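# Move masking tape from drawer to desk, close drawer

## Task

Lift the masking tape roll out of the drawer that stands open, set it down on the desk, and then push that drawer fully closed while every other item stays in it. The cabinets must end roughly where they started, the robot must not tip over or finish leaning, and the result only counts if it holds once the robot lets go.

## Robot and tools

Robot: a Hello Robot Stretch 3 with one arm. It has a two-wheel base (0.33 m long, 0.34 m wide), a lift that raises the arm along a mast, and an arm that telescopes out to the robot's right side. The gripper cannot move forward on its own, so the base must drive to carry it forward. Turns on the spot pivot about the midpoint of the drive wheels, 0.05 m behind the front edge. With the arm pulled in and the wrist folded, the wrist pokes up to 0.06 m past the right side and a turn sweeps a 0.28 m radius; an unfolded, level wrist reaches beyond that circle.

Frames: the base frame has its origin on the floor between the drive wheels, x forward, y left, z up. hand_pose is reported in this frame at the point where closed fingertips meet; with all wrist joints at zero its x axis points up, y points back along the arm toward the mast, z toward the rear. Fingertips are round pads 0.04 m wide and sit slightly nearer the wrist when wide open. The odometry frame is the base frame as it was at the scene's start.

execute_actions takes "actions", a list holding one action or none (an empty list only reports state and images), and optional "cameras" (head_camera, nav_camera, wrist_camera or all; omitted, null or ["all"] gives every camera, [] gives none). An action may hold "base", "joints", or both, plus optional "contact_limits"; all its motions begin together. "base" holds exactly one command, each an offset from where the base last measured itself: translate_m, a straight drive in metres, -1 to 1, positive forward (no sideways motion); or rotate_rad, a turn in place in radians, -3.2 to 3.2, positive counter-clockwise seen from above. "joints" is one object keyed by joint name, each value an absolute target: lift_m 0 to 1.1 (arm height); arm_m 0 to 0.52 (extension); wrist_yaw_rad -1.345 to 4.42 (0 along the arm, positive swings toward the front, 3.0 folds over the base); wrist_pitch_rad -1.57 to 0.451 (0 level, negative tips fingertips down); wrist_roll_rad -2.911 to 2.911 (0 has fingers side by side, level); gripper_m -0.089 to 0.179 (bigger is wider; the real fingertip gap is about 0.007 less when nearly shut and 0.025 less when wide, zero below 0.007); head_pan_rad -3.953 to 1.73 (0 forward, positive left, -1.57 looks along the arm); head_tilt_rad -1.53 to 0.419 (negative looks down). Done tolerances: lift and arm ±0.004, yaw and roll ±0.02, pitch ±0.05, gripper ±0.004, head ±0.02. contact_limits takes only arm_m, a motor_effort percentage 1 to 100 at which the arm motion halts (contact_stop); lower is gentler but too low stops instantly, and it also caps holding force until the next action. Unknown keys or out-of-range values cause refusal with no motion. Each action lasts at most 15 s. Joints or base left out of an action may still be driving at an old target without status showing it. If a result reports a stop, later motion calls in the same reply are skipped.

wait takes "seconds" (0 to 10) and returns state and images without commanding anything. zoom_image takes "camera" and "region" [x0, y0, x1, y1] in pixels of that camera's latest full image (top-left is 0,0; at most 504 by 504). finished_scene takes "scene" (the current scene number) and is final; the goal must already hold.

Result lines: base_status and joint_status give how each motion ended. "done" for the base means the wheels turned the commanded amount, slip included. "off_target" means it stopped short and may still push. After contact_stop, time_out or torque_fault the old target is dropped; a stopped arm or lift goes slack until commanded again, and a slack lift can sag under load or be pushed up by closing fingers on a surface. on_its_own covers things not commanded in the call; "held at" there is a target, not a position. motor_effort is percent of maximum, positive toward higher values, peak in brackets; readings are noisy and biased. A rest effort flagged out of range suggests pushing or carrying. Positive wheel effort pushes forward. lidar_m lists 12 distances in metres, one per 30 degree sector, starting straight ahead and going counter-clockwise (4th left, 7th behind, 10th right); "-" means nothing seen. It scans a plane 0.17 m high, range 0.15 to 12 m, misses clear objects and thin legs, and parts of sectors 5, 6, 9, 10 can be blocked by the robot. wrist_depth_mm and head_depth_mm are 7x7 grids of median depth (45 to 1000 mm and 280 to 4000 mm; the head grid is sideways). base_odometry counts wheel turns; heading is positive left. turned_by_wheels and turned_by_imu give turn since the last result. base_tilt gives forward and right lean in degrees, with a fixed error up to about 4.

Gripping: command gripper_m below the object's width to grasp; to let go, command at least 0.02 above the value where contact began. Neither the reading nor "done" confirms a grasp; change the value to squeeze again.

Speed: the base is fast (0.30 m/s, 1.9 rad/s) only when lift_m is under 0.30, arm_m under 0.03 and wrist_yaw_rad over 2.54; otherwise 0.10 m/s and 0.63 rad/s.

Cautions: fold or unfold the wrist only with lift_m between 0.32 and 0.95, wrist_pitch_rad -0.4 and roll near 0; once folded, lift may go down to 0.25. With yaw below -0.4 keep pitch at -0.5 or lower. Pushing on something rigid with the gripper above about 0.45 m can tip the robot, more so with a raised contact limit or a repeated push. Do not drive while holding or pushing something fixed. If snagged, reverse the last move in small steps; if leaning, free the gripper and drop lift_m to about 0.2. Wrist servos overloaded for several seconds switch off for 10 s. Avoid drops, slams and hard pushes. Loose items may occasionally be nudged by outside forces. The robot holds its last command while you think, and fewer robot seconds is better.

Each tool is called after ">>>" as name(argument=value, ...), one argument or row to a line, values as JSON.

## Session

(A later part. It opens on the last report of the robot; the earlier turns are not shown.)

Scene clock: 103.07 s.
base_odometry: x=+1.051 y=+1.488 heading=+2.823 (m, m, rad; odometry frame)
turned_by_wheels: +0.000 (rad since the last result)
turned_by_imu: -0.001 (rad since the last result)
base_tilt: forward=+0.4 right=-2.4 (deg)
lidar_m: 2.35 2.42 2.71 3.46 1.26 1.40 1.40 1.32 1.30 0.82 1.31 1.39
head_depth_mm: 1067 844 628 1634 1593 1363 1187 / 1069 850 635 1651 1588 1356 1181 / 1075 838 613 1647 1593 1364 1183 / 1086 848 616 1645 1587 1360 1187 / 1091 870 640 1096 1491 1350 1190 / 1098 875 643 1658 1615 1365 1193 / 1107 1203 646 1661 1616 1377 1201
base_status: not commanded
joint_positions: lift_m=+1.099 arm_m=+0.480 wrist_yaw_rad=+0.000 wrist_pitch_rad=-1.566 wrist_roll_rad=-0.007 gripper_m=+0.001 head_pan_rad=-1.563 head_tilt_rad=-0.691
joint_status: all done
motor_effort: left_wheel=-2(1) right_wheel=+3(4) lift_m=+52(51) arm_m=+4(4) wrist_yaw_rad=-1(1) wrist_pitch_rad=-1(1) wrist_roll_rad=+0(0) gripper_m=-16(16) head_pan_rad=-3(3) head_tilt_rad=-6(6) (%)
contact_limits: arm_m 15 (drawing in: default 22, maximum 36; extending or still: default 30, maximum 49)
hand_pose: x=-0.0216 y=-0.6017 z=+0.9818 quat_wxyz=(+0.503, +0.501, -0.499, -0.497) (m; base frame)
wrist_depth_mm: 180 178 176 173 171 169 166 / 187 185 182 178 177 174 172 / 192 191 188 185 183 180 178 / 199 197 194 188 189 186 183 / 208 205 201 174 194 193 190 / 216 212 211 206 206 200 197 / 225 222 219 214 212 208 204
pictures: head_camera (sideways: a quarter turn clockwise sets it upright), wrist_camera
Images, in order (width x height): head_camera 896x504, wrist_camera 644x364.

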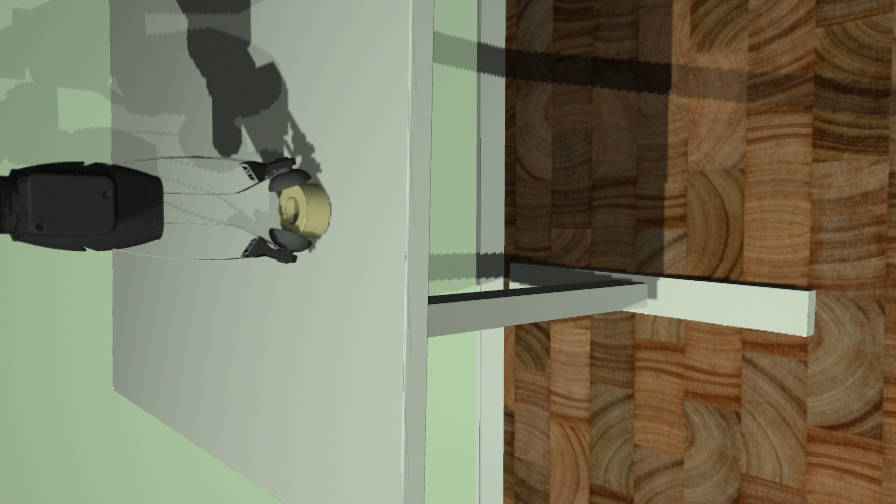

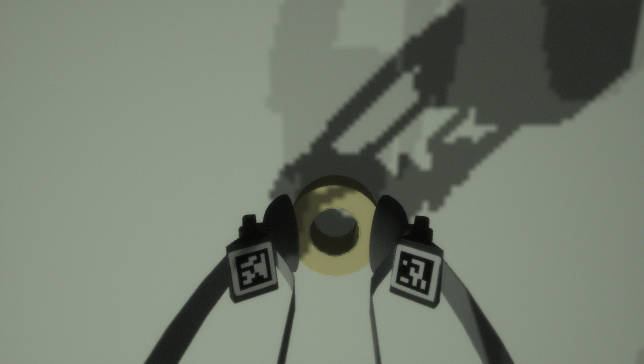

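>>> execute_actions(
  actions=[
    {"joints":{"gripper_m":0.12}},
  ],
  cameras=["wrist_camera"],
)

>>> execute_actions(
  actions=[
    {"joints":{"wrist_pitch_rad":-0.3}},
  ],
  cameras=["head_camera"],
)

Scene clock: 106.63 s.
base_odometry: x=+1.051 y=+1.488 heading=+2.823 (m, m, rad; odometry frame)
turned_by_wheels: +0.000 (rad since the last result)
turned_by_imu: -0.001 (rad since the last result)
base_tilt: forward=+0.4 right=-2.5 (deg)
lidar_m: 2.34 2.40 2.71 3.46 1.26 1.40 1.40 1.32 1.30 0.82 1.31 1.39
head_depth_mm: 1069 852 630 1650 1587 1356 1181 / 1072 855 631 1639 1578 1357 1187 / - 822 612 1650 1591 1352 1186 / 1084 862 617 1650 1590 1361 1194 / 1092 873 640 1088 1492 1353 1181 / 1091 876 643 1667 1599 1373 1199 / 1107 1199 646 1676 1618 1374 1194
base_status: not commanded
joint_positions: lift_m=+1.099 arm_m=+0.480 wrist_yaw_rad=+0.000 wrist_pitch_rad=-1.566 wrist_roll_rad=-0.007 gripper_m=+0.120 head_pan_rad=-1.563 head_tilt_rad=-0.691
joint_status: all done
motor_effort: left_wheel=-2(2) right_wheel=+4(4) lift_m=+51(51) arm_m=+4(4) wrist_yaw_rad=+0(1) wrist_pitch_rad=-1(1) wrist_roll_rad=+0(0) gripper_m=+0(83) head_pan_rad=-3(3) head_tilt_rad=-5(5) (%)
hand_pose: x=-0.0216 y=-0.6017 z=+0.9818 quat_wxyz=(+0.503, +0.501, -0.499, -0.497) (m; base frame)
wrist_depth_mm: 179 177 175 174 171 168 167 / 186 184 181 179 177 174 172 / 193 190 187 185 183 180 178 / 200 197 194 190 188 186 184 / 207 205 202 175 195 192 189 / 215 214 209 206 203 - 197 / 224 223 217 215 212 209 204
pictures: wrist_camera
Images, in order (width x height): wrist_camera 644x364.

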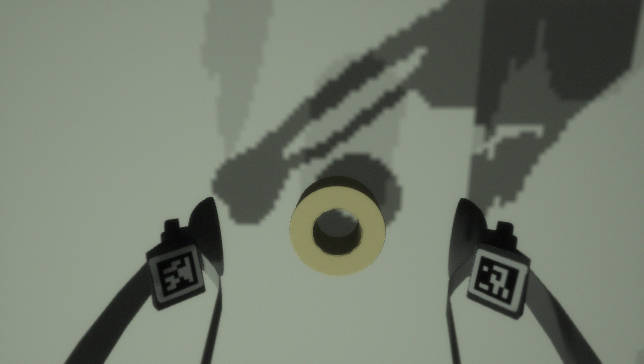

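Scene clock: 108.10 s.
base_odometry: x=+1.051 y=+1.488 heading=+2.823 (m, m, rad; odometry frame)
turned_by_wheels: +0.000 (rad since the last result)
turned_by_imu: +0.000 (rad since the last result)
base_tilt: forward=+0.5 right=-2.4 (deg)
lidar_m: 2.34 2.41 2.70 3.46 1.26 1.40 1.40 1.32 1.30 0.82 1.31 1.39
head_depth_mm: 1071 850 630 1610 1588 1350 1185 / 1071 852 633 1644 1605 1350 1187 / 1095 860 614 1634 1590 1365 1188 / 1098 867 640 1646 1600 1370 1197 / 1091 872 641 1097 1492 1356 1196 / 1104 872 642 1657 1616 1363 1198 / 1105 1205 647 1663 1619 1373 1204
base_status: not commanded
joint_positions: lift_m=+1.099 arm_m=+0.480 wrist_yaw_rad=+0.000 wrist_pitch_rad=-0.320 wrist_roll_rad=-0.007 gripper_m=+0.120 head_pan_rad=-1.563 head_tilt_rad=-0.691
joint_status: all done
motor_effort: left_wheel=-2(1) right_wheel=+3(3) lift_m=+51(51) arm_m=+3(4) wrist_yaw_rad=+0(1) wrist_pitch_rad=+9(7) wrist_roll_rad=+1(0) gripper_m=+1(1) head_pan_rad=-3(3) head_tilt_rad=-5(7) (%)
hand_pose: x=-0.0214 y=-0.8602 z=+1.1346 quat_wxyz=(+0.701, +0.114, -0.695, -0.113) (m; base frame)
wrist_depth_mm: 508 493 495 482 478 471 468 / 536 535 534 523 512 502 504 / 592 585 573 568 554 553 534 / 651 638 565 558 553 548 567 / 732 687 454 447 442 450 432 / 801 378 372 370 366 - 359 / 340 321 317 316 316 308 308
pictures: head_camera (sideways: a quarter turn clockwise sets it upright)
Images, in order (width x height): head_camera 896x504.

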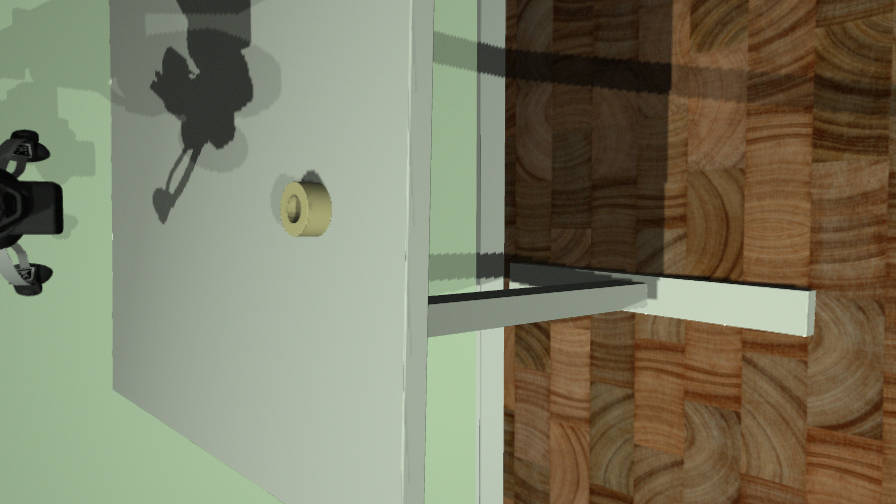

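>>> execute_actions(
  actions=[
    {"joints":{"arm_m":0.0,"gripper_m":0.0,"wrist_pitch_rad":0.0}},
  ],
  cameras=[],
)

>>> execute_actions(
  actions=[
    {"base":{"rotate_rad":-1.57}},
  ],
  cameras=[],
)

>>> execute_actions(
  actions=[
    {"base":{"translate_m":-0.8},"joints":{"lift_m":0.6,"head_tilt_rad":-0.9,"head_pan_rad":-1.75}},
  ],
)

Scene clock: 124.30 s.
base_odometry: x=+1.051 y=+1.488 heading=+2.823 (m, m, rad; odometry frame)
turned_by_wheels: +0.000 (rad since the last result)
turned_by_imu: -0.002 (rad since the last result)
base_tilt: forward=+0.4 right=-2.4 (deg)
lidar_m: 2.35 2.41 2.71 3.47 1.26 1.40 1.41 1.32 1.30 0.82 1.32 1.39
head_depth_mm: - - - - 1552 1359 1189 / - - - - 1531 1353 1186 / - - - - 1590 1355 1187 / 1075 865 618 1648 1599 1366 1190 / 1094 870 641 1098 1493 1354 1200 / 1098 876 644 1672 1623 1372 1204 / 1103 1206 646 1682 1621 1372 1199
base_status: not commanded
joint_positions: lift_m=+1.099 arm_m=+0.001 wrist_yaw_rad=+0.000 wrist_pitch_rad=-0.021 wrist_roll_rad=-0.007 gripper_m=+0.000 head_pan_rad=-1.563 head_tilt_rad=-0.691
joint_status: all done
motor_effort: left_wheel=-2(1) right_wheel=+3(3) lift_m=+52(51) arm_m=-4(4) wrist_yaw_rad=+0(0) wrist_pitch_rad=+9(10) wrist_roll_rad=+0(0) gripper_m=-2(83) head_pan_rad=-2(3) head_tilt_rad=-6(6) (%)
hand_pose: x=-0.0214 y=-0.4017 z=+1.2087 quat_wxyz=(+0.710, +0.008, -0.704, -0.008) (m; base frame)
wrist_depth_mm: 971 970 946 921 913 886 898 / - - 966 969 927 913 915 / - - - - 984 975 950 / - - - - - - - / - - 976 - 815 802 790 / - - 591 543 586 583 577 / - 484 462 463 463 455 457
pictures: none
No camera images: the call's "cameras" was empty. Leave "cameras" out to get every camera's image.

Scene clock: 127.73 s.
base_odometry: x=+1.051 y=+1.488 heading=+1.253 (m, m, rad; odometry frame)
turned_by_wheels: -1.570 (rad since the last result)
turned_by_imu: -1.550 (rad since the last result)
base_tilt: forward=+0.4 right=-2.5 (deg)
lidar_m: 0.82 1.31 1.39 2.35 2.41 2.72 3.47 1.26 1.40 1.40 1.32 1.30
head_depth_mm: - - - - 1545 1362 1185 / - - - - 1535 1357 1186 / - - - - 1586 1353 1191 / 1208 1391 1583 1810 1599 1357 1186 / 1233 1386 1588 1807 1612 1365 1187 / 1236 1392 1591 1809 1602 1366 1192 / 1241 1394 1606 1836 1610 1367 1200
base_status: done
joint_positions: lift_m=+1.099 arm_m=+0.001 wrist_yaw_rad=+0.000 wrist_pitch_rad=-0.021 wrist_roll_rad=-0.007 gripper_m=+0.000 head_pan_rad=-1.563 head_tilt_rad=-0.691
joint_status: not commanded
motor_effort: left_wheel=+2(5) right_wheel=-1(5) lift_m=+51(52) arm_m=-3(3) wrist_yaw_rad=+0(0) wrist_pitch_rad=+9(9) wrist_roll_rad=+0(0) gripper_m=-1(2) head_pan_rad=-3(3) head_tilt_rad=-5(6) (%)
hand_pose: x=-0.0214 y=-0.4017 z=+1.2087 quat_wxyz=(+0.710, +0.008, -0.704, -0.008) (m; base frame)
wrist_depth_mm: - - - - - - - / - - - - - - - / - - - - - - - / - - - - - - - / 830 891 - - - - - / 597 - - - - - - / - - - - - - -
pictures: none
No camera images: the call's "cameras" was empty. Leave "cameras" out to get every camera's image.

Scene clock: 136.93 s.
base_odometry: x=+0.802 y=+0.728 heading=+1.253 (m, m, rad; odometry frame)
turned_by_wheels: +0.000 (rad since the last result)
turned_by_imu: -0.007 (rad since the last result)
base_tilt: forward=+0.4 right=-2.4 (deg)
lidar_m: 1.61 1.87 1.97 2.36 2.14 2.78 2.69 1.93 0.80 0.80 1.44 1.90
head_depth_mm: 1329 1086 1091 1105 1357 1249 1138 / 1295 1092 1055 1107 1355 1288 - / 1277 1096 1034 1179 1377 1294 - / 1280 1280 1580 1573 1423 - 1131 / 1295 1492 1761 1610 1396 1251 1132 / 1268 1468 1735 1603 1416 1257 1132 / 1248 1453 1718 1622 1410 1253 1138
base_status: done
joint_positions: lift_m=+0.601 arm_m=+0.001 wrist_yaw_rad=+0.000 wrist_pitch_rad=-0.021 wrist_roll_rad=-0.007 gripper_m=+0.000 head_pan_rad=-1.743 head_tilt_rad=-0.888
joint_status: all done
motor_effort: left_wheel=+2(3) right_wheel=-1(5) lift_m=+21(46) arm_m=-4(4) wrist_yaw_rad=+0(0) wrist_pitch_rad=+9(9) wrist_roll_rad=+0(0) gripper_m=-2(2) head_pan_rad=-3(20) head_tilt_rad=-7(27) (%)
hand_pose: x=-0.0214 y=-0.4017 z=+0.7099 quat_wxyz=(+0.710, +0.008, -0.704, -0.007) (m; base frame)
wrist_depth_mm: - - - - - - - / - - - - - - - / - - - - - - - / - - - - 709 544 541 / - - - - 595 558 552 / - - - - 658 691 639 / - - - - 824 531 539
pictures: head_camera (sideways: a quarter turn clockwise sets it upright), nav_camera (sideways: a quarter turn counterclockwise sets it upright), wrist_camera
Images, in order (width x height): head_camera 896x504, nav_camera 672x504, wrist_camera 644x364.

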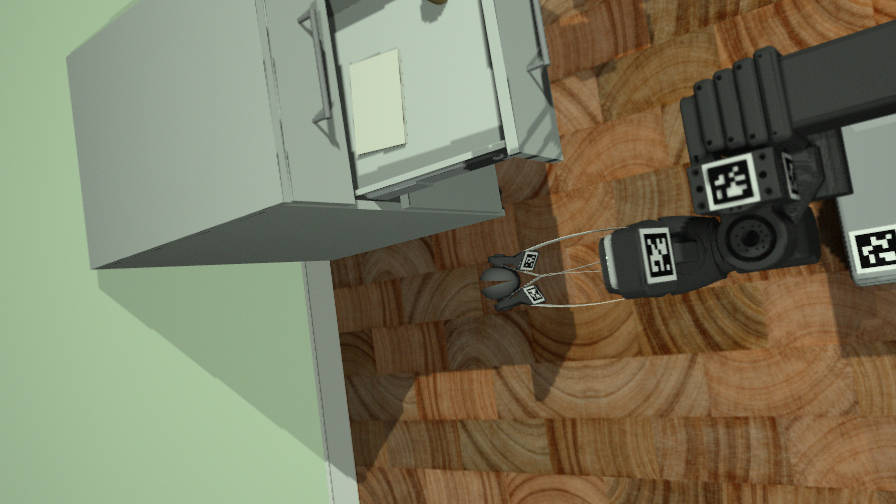

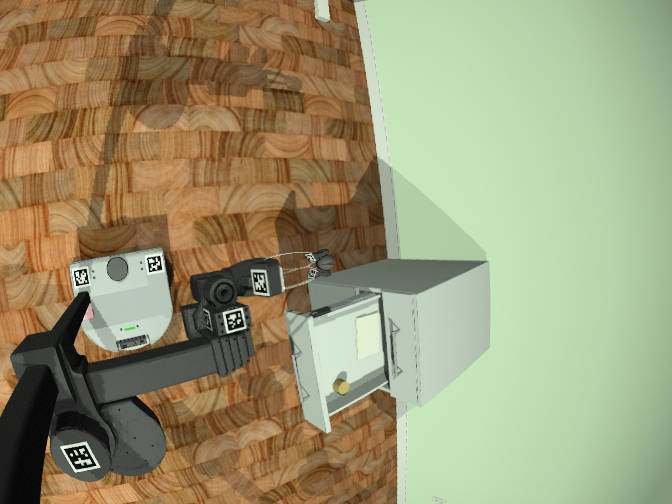

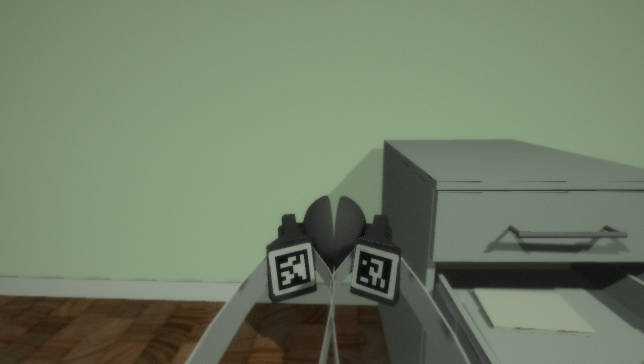

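>>> execute_actions(
  actions=[
    {"base":{"translate_m":-0.12},"joints":{"lift_m":0.33}},
  ],
  cameras=["head_camera","wrist_camera"],
)

Scene clock: 142.80 s.
base_odometry: x=+0.764 y=+0.614 heading=+1.253 (m, m, rad; odometry frame)
turned_by_wheels: +0.000 (rad since the last result)
turned_by_imu: -0.002 (rad since the last result)
base_tilt: forward=+0.4 right=-2.5 (deg)
lidar_m: 1.73 1.96 2.14 2.22 1.98 2.65 2.57 1.93 0.81 0.78 1.44 1.99
head_depth_mm: 1376 1505 1143 1080 1347 1246 1122 / 1305 1089 1056 1102 1354 1249 1151 / 1284 1099 1022 1105 1331 1240 - / 1267 1097 1008 1176 1381 1263 - / 1271 1393 1725 1593 1413 1252 1127 / 1269 1473 1732 1608 1409 1258 1128 / 1254 1444 1716 1620 1411 1261 1141
base_status: done
joint_positions: lift_m=+0.331 arm_m=+0.001 wrist_yaw_rad=+0.000 wrist_pitch_rad=-0.020 wrist_roll_rad=-0.007 gripper_m=+0.000 head_pan_rad=-1.743 head_tilt_rad=-0.888
joint_status: all done
motor_effort: left_wheel=+2(3) right_wheel=-1(4) lift_m=+20(21) arm_m=-4(4) wrist_yaw_rad=-1(1) wrist_pitch_rad=+9(9) wrist_roll_rad=+0(0) gripper_m=-2(2) head_pan_rad=-3(3) head_tilt_rad=-8(8) (%)
hand_pose: x=-0.0214 y=-0.4017 z=+0.4400 quat_wxyz=(+0.710, +0.008, -0.704, -0.007) (m; base frame)
wrist_depth_mm: - - - - 488 487 478 / - - - - 503 493 491 / - - - - 453 225 222 / - - - - 236 231 230 / - - - - 243 240 238 / 914 901 928 851 587 588 583 / 715 718 726 713 604 608 672
pictures: head_camera (sideways: a quarter turn clockwise sets it upright), wrist_camera
Images, in order (width x height): head_camera 896x504, wrist_camera 644x364.

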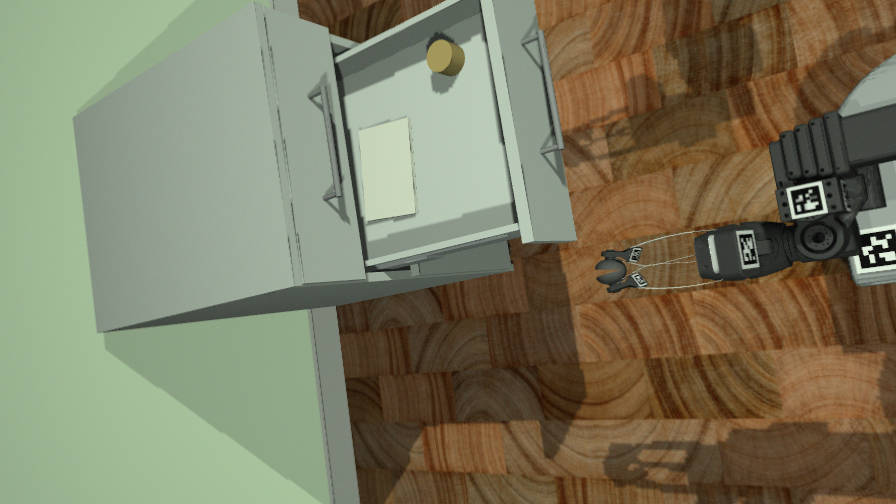

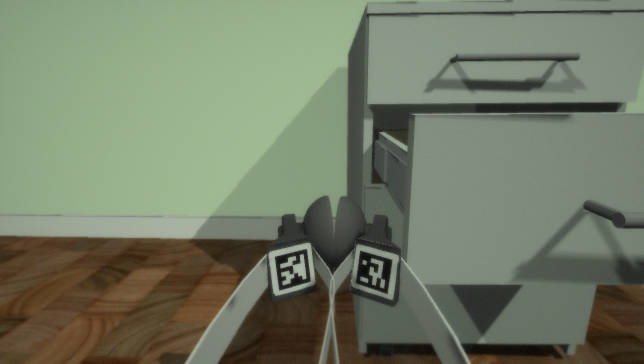

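>>> execute_actions(
  actions=[
    {"base":{"translate_m":-0.125}},
  ],
  cameras=["wrist_camera"],
)

Scene clock: 147.57 s.
base_odometry: x=+0.725 y=+0.496 heading=+1.253 (m, m, rad; odometry frame)
turned_by_wheels: +0.000 (rad since the last result)
turned_by_imu: -0.002 (rad since the last result)
base_tilt: forward=+0.4 right=-2.4 (deg)
lidar_m: 1.85 2.06 2.44 1.95 1.96 2.53 2.44 1.93 0.81 0.78 1.44 1.99
head_depth_mm: 1375 1626 1792 1605 1377 1240 1126 / 1350 1502 1120 1062 1352 1246 1157 / 1296 1090 1014 1109 1336 1239 - / 1275 1095 1007 1114 976 1269 - / 1262 1114 994 1135 1350 1254 1129 / 1243 1392 1739 1608 1417 1254 1133 / 1246 1443 1717 1607 1419 1261 1136
base_status: done
joint_positions: lift_m=+0.331 arm_m=+0.001 wrist_yaw_rad=+0.000 wrist_pitch_rad=-0.020 wrist_roll_rad=-0.007 gripper_m=+0.000 head_pan_rad=-1.743 head_tilt_rad=-0.888
joint_status: not commanded
motor_effort: left_wheel=+2(3) right_wheel=-1(5) lift_m=+20(20) arm_m=-4(4) wrist_yaw_rad=+0(1) wrist_pitch_rad=+9(9) wrist_roll_rad=+0(0) gripper_m=-2(2) head_pan_rad=-3(3) head_tilt_rad=-7(8) (%)
hand_pose: x=-0.0214 y=-0.4017 z=+0.4400 quat_wxyz=(+0.710, +0.008, -0.704, -0.007) (m; base frame)
wrist_depth_mm: - - - 491 486 485 - / - - - 505 503 494 - / - - - 229 227 226 224 / - - - 235 233 232 231 / - - - - 244 240 240 / 930 935 914 606 587 585 809 / 724 717 716 629 607 647 702
pictures: wrist_camera
Images, in order (width x height): wrist_camera 644x364.

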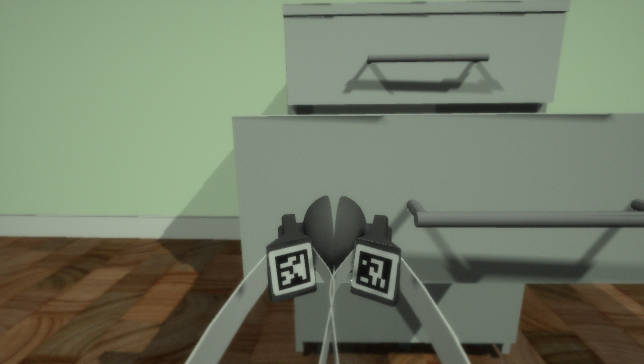

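>>> execute_actions(
  actions=[
    {"joints":{"arm_m":0.29},"contact_limits":{"arm_m":22}},
  ],
  cameras=["head_camera","wrist_camera"],
)

Scene clock: 152.37 s.
base_odometry: x=+0.725 y=+0.496 heading=+1.253 (m, m, rad; odometry frame)
turned_by_wheels: +0.000 (rad since the last result)
turned_by_imu: -0.001 (rad since the last result)
base_tilt: forward=+0.4 right=-2.5 (deg)
lidar_m: 1.85 2.06 2.45 1.95 1.97 2.54 2.45 1.93 0.81 0.78 1.44 1.99
head_depth_mm: 1370 1619 1805 1582 1398 1238 1125 / 1360 1511 1071 1525 1403 1245 1147 / 1304 1089 1027 1305 1425 1252 1160 / 1273 1099 1007 1167 1335 1247 1144 / 1262 1100 987 1226 1390 1251 1127 / 1257 1399 1740 1598 1408 1246 1135 / 1256 1457 1715 1615 1408 1261 1141
base_status: not commanded
joint_positions: lift_m=+0.331 arm_m=+0.290 wrist_yaw_rad=+0.004 wrist_pitch_rad=-0.018 wrist_roll_rad=-0.007 gripper_m=+0.000 head_pan_rad=-1.743 head_tilt_rad=-0.891
joint_status: all done
motor_effort: left_wheel=+1(2) right_wheel=-1(2) lift_m=+20(20) arm_m=+5(12) wrist_yaw_rad=-5(5) wrist_pitch_rad=+8(10) wrist_roll_rad=+0(0) gripper_m=-2(2) head_pan_rad=-3(3) head_tilt_rad=-6(7) (%)
contact_limits: arm_m 22 (drawing in: default 22, maximum 36; extending or still: default 30, maximum 49)
hand_pose: x=-0.0203 y=-0.6903 z=+0.4406 quat_wxyz=(+0.710, +0.008, -0.704, -0.005) (m; base frame)
wrist_depth_mm: 822 797 792 227 224 222 221 / 848 826 806 235 232 230 229 / 855 876 178 176 174 171 169 / 896 890 182 179 178 176 176 / 955 943 190 - 183 183 181 / 918 920 200 197 193 191 190 / 717 715 477 287 249 247 247
pictures: head_camera (sideways: a quarter turn clockwise sets it upright), wrist_camera
Images, in order (width x height): head_camera 896x504, wrist_camera 644x364.

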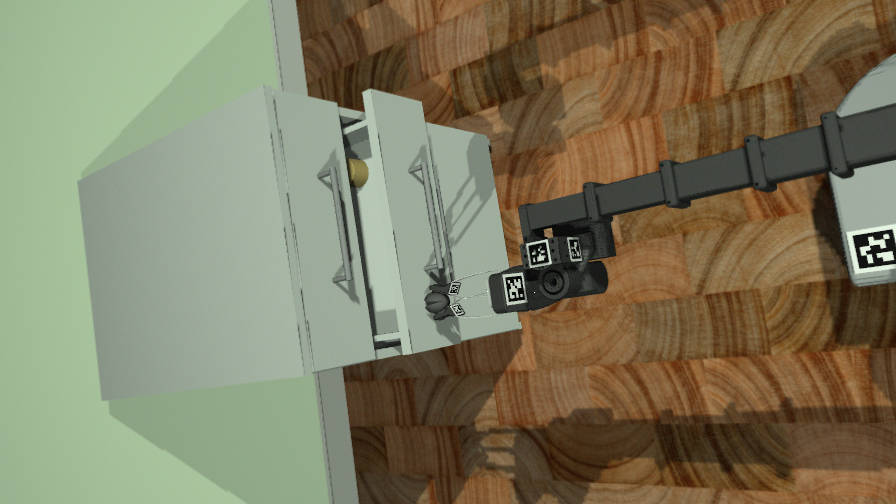

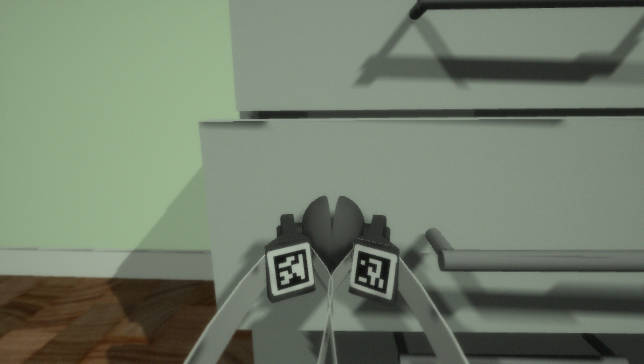

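Remaining about .06.

>>> execute_actions(
  actions=[
    {"joints":{"arm_m":0.38},"contact_limits":{"arm_m":18}},
  ],
  cameras=["wrist_camera"],
)

>>> execute_actions(
  actions=[
    {"joints":{"arm_m":0.2}},
  ],
  cameras=["head_camera","wrist_camera"],
)

Scene clock: 156.03 s.
base_odometry: x=+0.725 y=+0.496 heading=+1.254 (m, m, rad; odometry frame)
turned_by_wheels: +0.000 (rad since the last result)
turned_by_imu: -0.001 (rad since the last result)
base_tilt: forward=+0.4 right=-2.5 (deg)
lidar_m: 1.86 2.05 2.45 1.95 1.96 2.53 2.45 1.93 0.81 0.78 1.44 2.00
head_depth_mm: 1371 1631 1821 1592 1397 1246 1126 / 1360 1516 1127 1551 1390 1242 1144 / 1296 1093 1031 1311 1414 1251 1155 / 1272 1097 1007 1210 1354 1258 1147 / 1259 1097 995 1229 1402 1266 1136 / 1259 1400 1740 1607 1403 1257 1131 / 1251 1444 1724 1610 1407 1261 1136
base_status: not commanded
joint_positions: lift_m=+0.331 arm_m=+0.365 wrist_yaw_rad=+0.008 wrist_pitch_rad=-0.019 wrist_roll_rad=-0.007 gripper_m=+0.000 head_pan_rad=-1.743 head_tilt_rad=-0.891
joint_status: arm_m contact_stop (moved +0.076 of +0.090)
on_its_own: arm_m is slack since a contact_stop, until your next command for it (your +0.380 is given up)
motor_effort: left_wheel=+3(3) right_wheel=-4(4) lift_m=+20(20) arm_m=+0(20) wrist_yaw_rad=-9(9) wrist_pitch_rad=+8(11) wrist_roll_rad=+0(0) gripper_m=-3(3) head_pan_rad=-2(2) head_tilt_rad=-6(7) (%)
contact_limits: arm_m 18 (drawing in: default 22, maximum 36; extending or still: default 30, maximum 49)
hand_pose: x=-0.0194 y=-0.7659 z=+0.4404 quat_wxyz=(+0.710, +0.010, -0.704, -0.004) (m; base frame)
wrist_depth_mm: 737 729 162 161 159 157 156 / 768 757 168 167 165 163 161 / 800 802 177 173 171 169 166 / 834 822 182 180 177 176 173 / 889 849 190 - 184 181 179 / 885 881 201 198 191 190 188 / 713 715 209 203 201 199 197
pictures: wrist_camera
Images, in order (width x height): wrist_camera 644x364.

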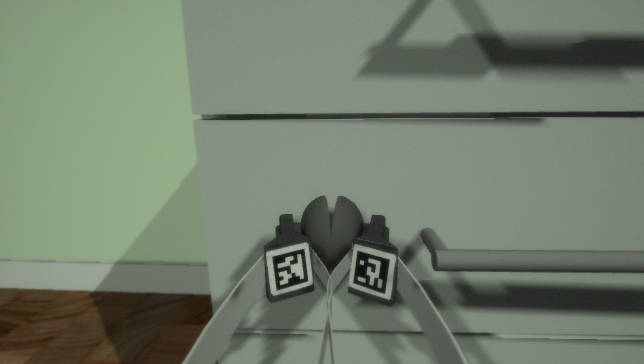

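not run: a stop came earlier in this reply.

>>> execute_actions(
  actions=[
    {"joints":{"arm_m":0.2}},
  ],
  cameras=["head_camera","wrist_camera"],
)

Scene clock: 160.13 s.
base_odometry: x=+0.725 y=+0.496 heading=+1.253 (m, m, rad; odometry frame)
turned_by_wheels: +0.000 (rad since the last result)
turned_by_imu: -0.001 (rad since the last result)
base_tilt: forward=+0.4 right=-2.5 (deg)
lidar_m: 1.85 2.06 2.44 1.95 1.96 2.53 2.45 1.93 0.81 0.78 1.44 1.99
head_depth_mm: 1374 1617 1812 1588 1393 1251 1118 / 1368 1522 1133 1555 1390 1246 1151 / 1306 1083 1031 1320 1425 1248 - / 1269 1095 1010 1233 1451 1226 1152 / 1260 1099 994 1235 1405 1252 1127 / 1255 1397 1744 1615 1404 1251 1129 / 1250 1451 1720 1613 1405 1261 1134
base_status: not commanded
joint_positions: lift_m=+0.331 arm_m=+0.200 wrist_yaw_rad=+0.001 wrist_pitch_rad=-0.019 wrist_roll_rad=-0.007 gripper_m=+0.000 head_pan_rad=-1.743 head_tilt_rad=-0.891
joint_status: all done
motor_effort: left_wheel=+1(3) right_wheel=+0(4) lift_m=+20(20) arm_m=-3(4) wrist_yaw_rad=-1(9) wrist_pitch_rad=+8(8) wrist_roll_rad=+0(0) gripper_m=-2(3) head_pan_rad=-2(3) head_tilt_rad=-7(4) (%)
hand_pose: x=-0.0212 y=-0.6011 z=+0.4404 quat_wxyz=(+0.710, +0.007, -0.704, -0.006) (m; base frame)
wrist_depth_mm: 909 899 867 311 304 301 302 / 924 908 916 322 319 317 315 / 981 946 936 337 335 327 323 / - - 959 347 345 339 338 / - - - - 358 353 352 / 914 923 913 382 372 368 367 / 712 728 718 392 388 388 384
pictures: head_camera (sideways: a quarter turn clockwise sets it upright), wrist_camera
Images, in order (width x height): head_camera 896x504, wrist_camera 644x364.

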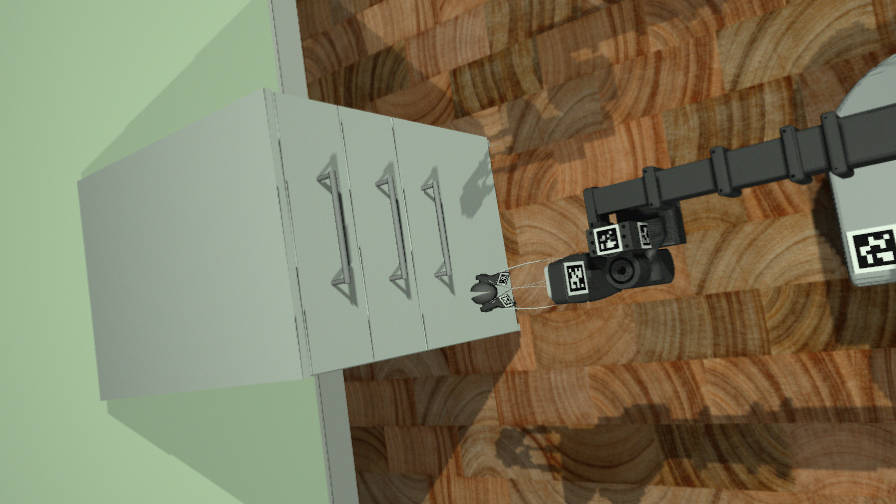

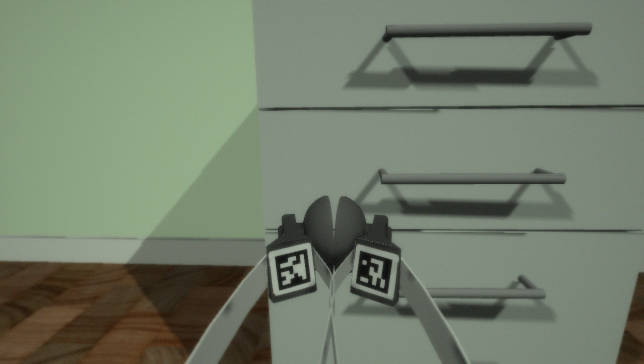

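Flush.

>>> finished_scene(
  scene=2,
)

The scene is finished: the task was done.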